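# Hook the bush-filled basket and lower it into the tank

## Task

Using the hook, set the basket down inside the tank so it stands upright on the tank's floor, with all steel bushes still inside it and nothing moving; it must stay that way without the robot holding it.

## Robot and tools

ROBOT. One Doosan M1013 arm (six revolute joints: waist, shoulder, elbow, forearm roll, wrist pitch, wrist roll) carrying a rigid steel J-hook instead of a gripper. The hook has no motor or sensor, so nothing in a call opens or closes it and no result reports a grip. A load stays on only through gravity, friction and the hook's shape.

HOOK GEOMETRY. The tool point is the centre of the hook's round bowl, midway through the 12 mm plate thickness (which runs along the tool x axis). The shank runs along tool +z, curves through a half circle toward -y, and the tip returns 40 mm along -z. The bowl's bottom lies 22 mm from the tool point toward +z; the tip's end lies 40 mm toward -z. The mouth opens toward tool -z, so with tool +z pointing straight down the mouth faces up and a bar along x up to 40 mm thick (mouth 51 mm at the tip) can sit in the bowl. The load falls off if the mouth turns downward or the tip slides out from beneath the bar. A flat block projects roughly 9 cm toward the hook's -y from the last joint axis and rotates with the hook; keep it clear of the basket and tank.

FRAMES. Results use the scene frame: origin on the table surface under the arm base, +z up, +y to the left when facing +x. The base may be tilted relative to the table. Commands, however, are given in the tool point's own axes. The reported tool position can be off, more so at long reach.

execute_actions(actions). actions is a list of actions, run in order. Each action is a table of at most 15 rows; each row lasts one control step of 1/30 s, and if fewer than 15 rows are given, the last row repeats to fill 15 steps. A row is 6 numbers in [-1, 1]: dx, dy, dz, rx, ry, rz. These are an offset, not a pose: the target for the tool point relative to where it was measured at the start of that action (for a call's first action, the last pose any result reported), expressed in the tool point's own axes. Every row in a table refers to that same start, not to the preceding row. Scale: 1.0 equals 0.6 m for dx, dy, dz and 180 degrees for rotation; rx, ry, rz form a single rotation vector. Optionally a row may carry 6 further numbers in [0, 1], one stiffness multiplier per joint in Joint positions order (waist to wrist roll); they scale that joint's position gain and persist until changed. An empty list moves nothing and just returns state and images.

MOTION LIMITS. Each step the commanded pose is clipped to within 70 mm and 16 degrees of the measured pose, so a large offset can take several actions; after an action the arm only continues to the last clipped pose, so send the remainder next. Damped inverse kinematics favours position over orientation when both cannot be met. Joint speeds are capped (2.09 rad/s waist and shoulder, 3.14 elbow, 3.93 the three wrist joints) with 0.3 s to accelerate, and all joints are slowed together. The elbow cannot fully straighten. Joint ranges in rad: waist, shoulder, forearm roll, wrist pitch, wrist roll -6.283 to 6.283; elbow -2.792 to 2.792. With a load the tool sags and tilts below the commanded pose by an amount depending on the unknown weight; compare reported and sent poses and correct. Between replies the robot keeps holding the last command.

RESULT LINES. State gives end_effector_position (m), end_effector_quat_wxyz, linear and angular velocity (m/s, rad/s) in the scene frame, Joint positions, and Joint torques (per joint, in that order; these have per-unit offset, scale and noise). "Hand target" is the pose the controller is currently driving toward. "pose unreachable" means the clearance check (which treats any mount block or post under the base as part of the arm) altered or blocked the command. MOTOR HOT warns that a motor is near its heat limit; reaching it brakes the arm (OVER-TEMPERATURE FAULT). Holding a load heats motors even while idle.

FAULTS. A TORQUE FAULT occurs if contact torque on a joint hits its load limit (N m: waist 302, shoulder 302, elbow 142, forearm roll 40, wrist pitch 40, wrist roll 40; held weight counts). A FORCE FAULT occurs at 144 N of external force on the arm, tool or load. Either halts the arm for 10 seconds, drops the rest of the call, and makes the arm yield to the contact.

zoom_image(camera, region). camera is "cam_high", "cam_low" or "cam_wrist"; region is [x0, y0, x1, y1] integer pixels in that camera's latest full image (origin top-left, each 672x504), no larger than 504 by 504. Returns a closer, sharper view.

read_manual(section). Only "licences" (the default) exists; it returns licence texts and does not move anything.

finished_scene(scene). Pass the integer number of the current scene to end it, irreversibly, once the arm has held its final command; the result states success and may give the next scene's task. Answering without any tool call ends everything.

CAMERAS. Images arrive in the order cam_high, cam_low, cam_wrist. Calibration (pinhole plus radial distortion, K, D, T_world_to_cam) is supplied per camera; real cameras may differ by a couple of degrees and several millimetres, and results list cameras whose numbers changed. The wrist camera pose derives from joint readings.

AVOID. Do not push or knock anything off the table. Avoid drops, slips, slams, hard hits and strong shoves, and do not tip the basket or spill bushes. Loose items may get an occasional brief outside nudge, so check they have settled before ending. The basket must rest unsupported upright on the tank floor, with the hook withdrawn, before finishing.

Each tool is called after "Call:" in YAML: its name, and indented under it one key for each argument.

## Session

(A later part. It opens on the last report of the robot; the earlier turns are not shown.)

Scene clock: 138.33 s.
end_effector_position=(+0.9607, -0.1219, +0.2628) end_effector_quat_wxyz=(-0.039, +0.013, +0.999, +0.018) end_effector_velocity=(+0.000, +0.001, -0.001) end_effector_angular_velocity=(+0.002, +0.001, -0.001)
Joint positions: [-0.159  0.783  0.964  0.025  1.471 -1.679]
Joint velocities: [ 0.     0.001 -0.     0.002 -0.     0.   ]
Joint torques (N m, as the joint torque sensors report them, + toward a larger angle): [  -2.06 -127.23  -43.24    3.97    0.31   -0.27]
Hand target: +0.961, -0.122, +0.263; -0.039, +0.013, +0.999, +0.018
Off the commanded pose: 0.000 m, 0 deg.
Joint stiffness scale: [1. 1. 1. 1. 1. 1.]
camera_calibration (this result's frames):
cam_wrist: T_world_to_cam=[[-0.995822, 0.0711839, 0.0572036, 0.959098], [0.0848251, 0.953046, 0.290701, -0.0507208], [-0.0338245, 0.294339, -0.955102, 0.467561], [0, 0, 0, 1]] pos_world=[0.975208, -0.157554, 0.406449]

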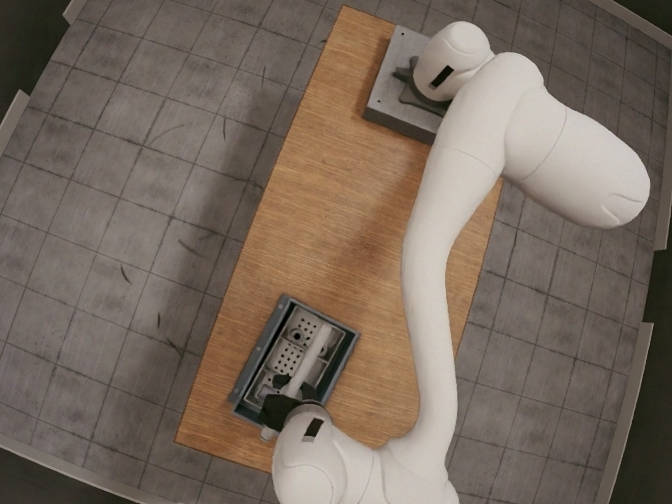

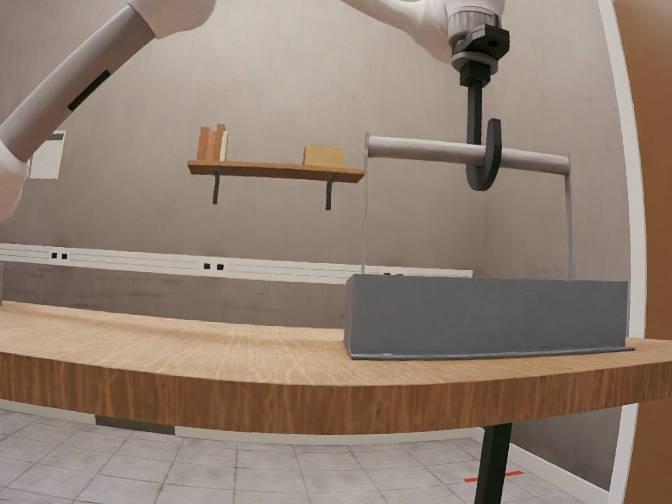

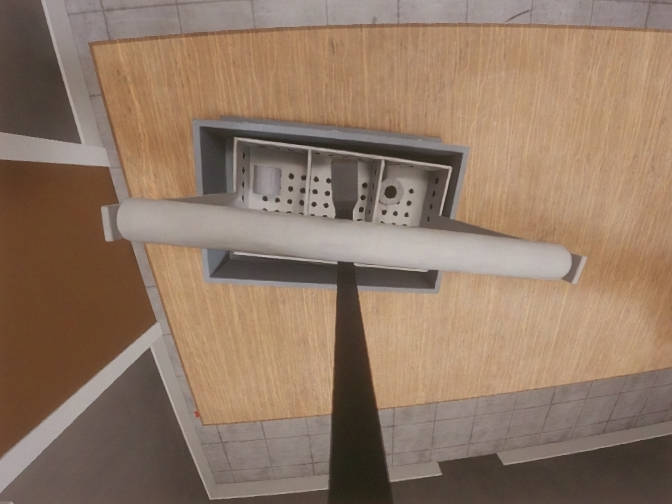

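Seated. Disengage: down, then +y.

Call:
execute_actions:
  actions:
    - [[0,0,0.06,0,0,0]]
    - [[0,0,0.06,0,0,0]]
    - [[0,0.09,0,0,0,0]]
    - [[0,0.08,0,0,0,0]]
    - [[0,0,0,0,0,0]]

Scene clock: 144.47 s.
end_effector_position=(+0.9584, -0.0289, +0.2024) end_effector_quat_wxyz=(-0.038, +0.014, +0.999, +0.014) end_effector_velocity=(+0.000, +0.000, +0.000) end_effector_angular_velocity=(-0.000, -0.000, +0.002)
Joint positions: [-0.062  0.795  1.054  0.025  1.364 -1.584]
Joint velocities: [ 0.    -0.    -0.    -0.    -0.    -0.001]
Joint torques (N m, as the joint torque sensors report them, + toward a larger angle): [  -3.92 -128.48  -42.89    3.91    0.26    0.17]
Hand target: +0.958, -0.029, +0.202; -0.038, +0.014, +0.999, +0.014
Off the commanded pose: 0.000 m, 0 deg.
Joint stiffness scale: [1. 1. 1. 1. 1. 1.]
camera_calibration (this result's frames):
cam_wrist: T_world_to_cam=[[-0.995854, 0.0733524, 0.0538007, 0.954373], [0.0856802, 0.955036, 0.283839, -0.120973], [-0.0305613, 0.287272, -0.957361, 0.379574], [0, 0, 0, 1]] pos_world=[0.972381, -0.063513, 0.34638]

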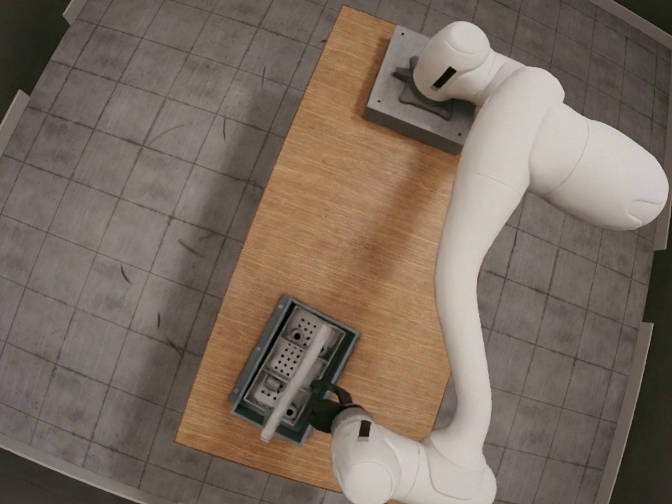

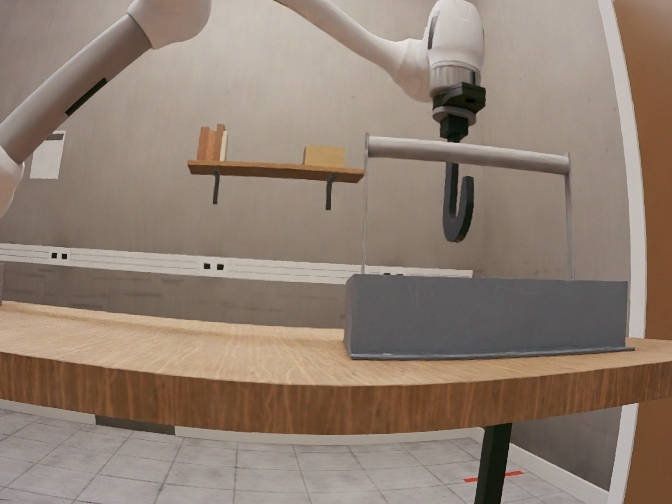

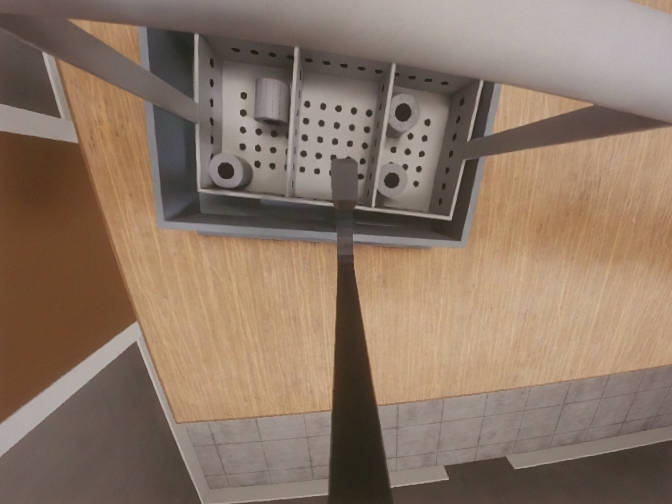

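Call:
finished_scene:
  scene: 1

The scene is finished: the task was done.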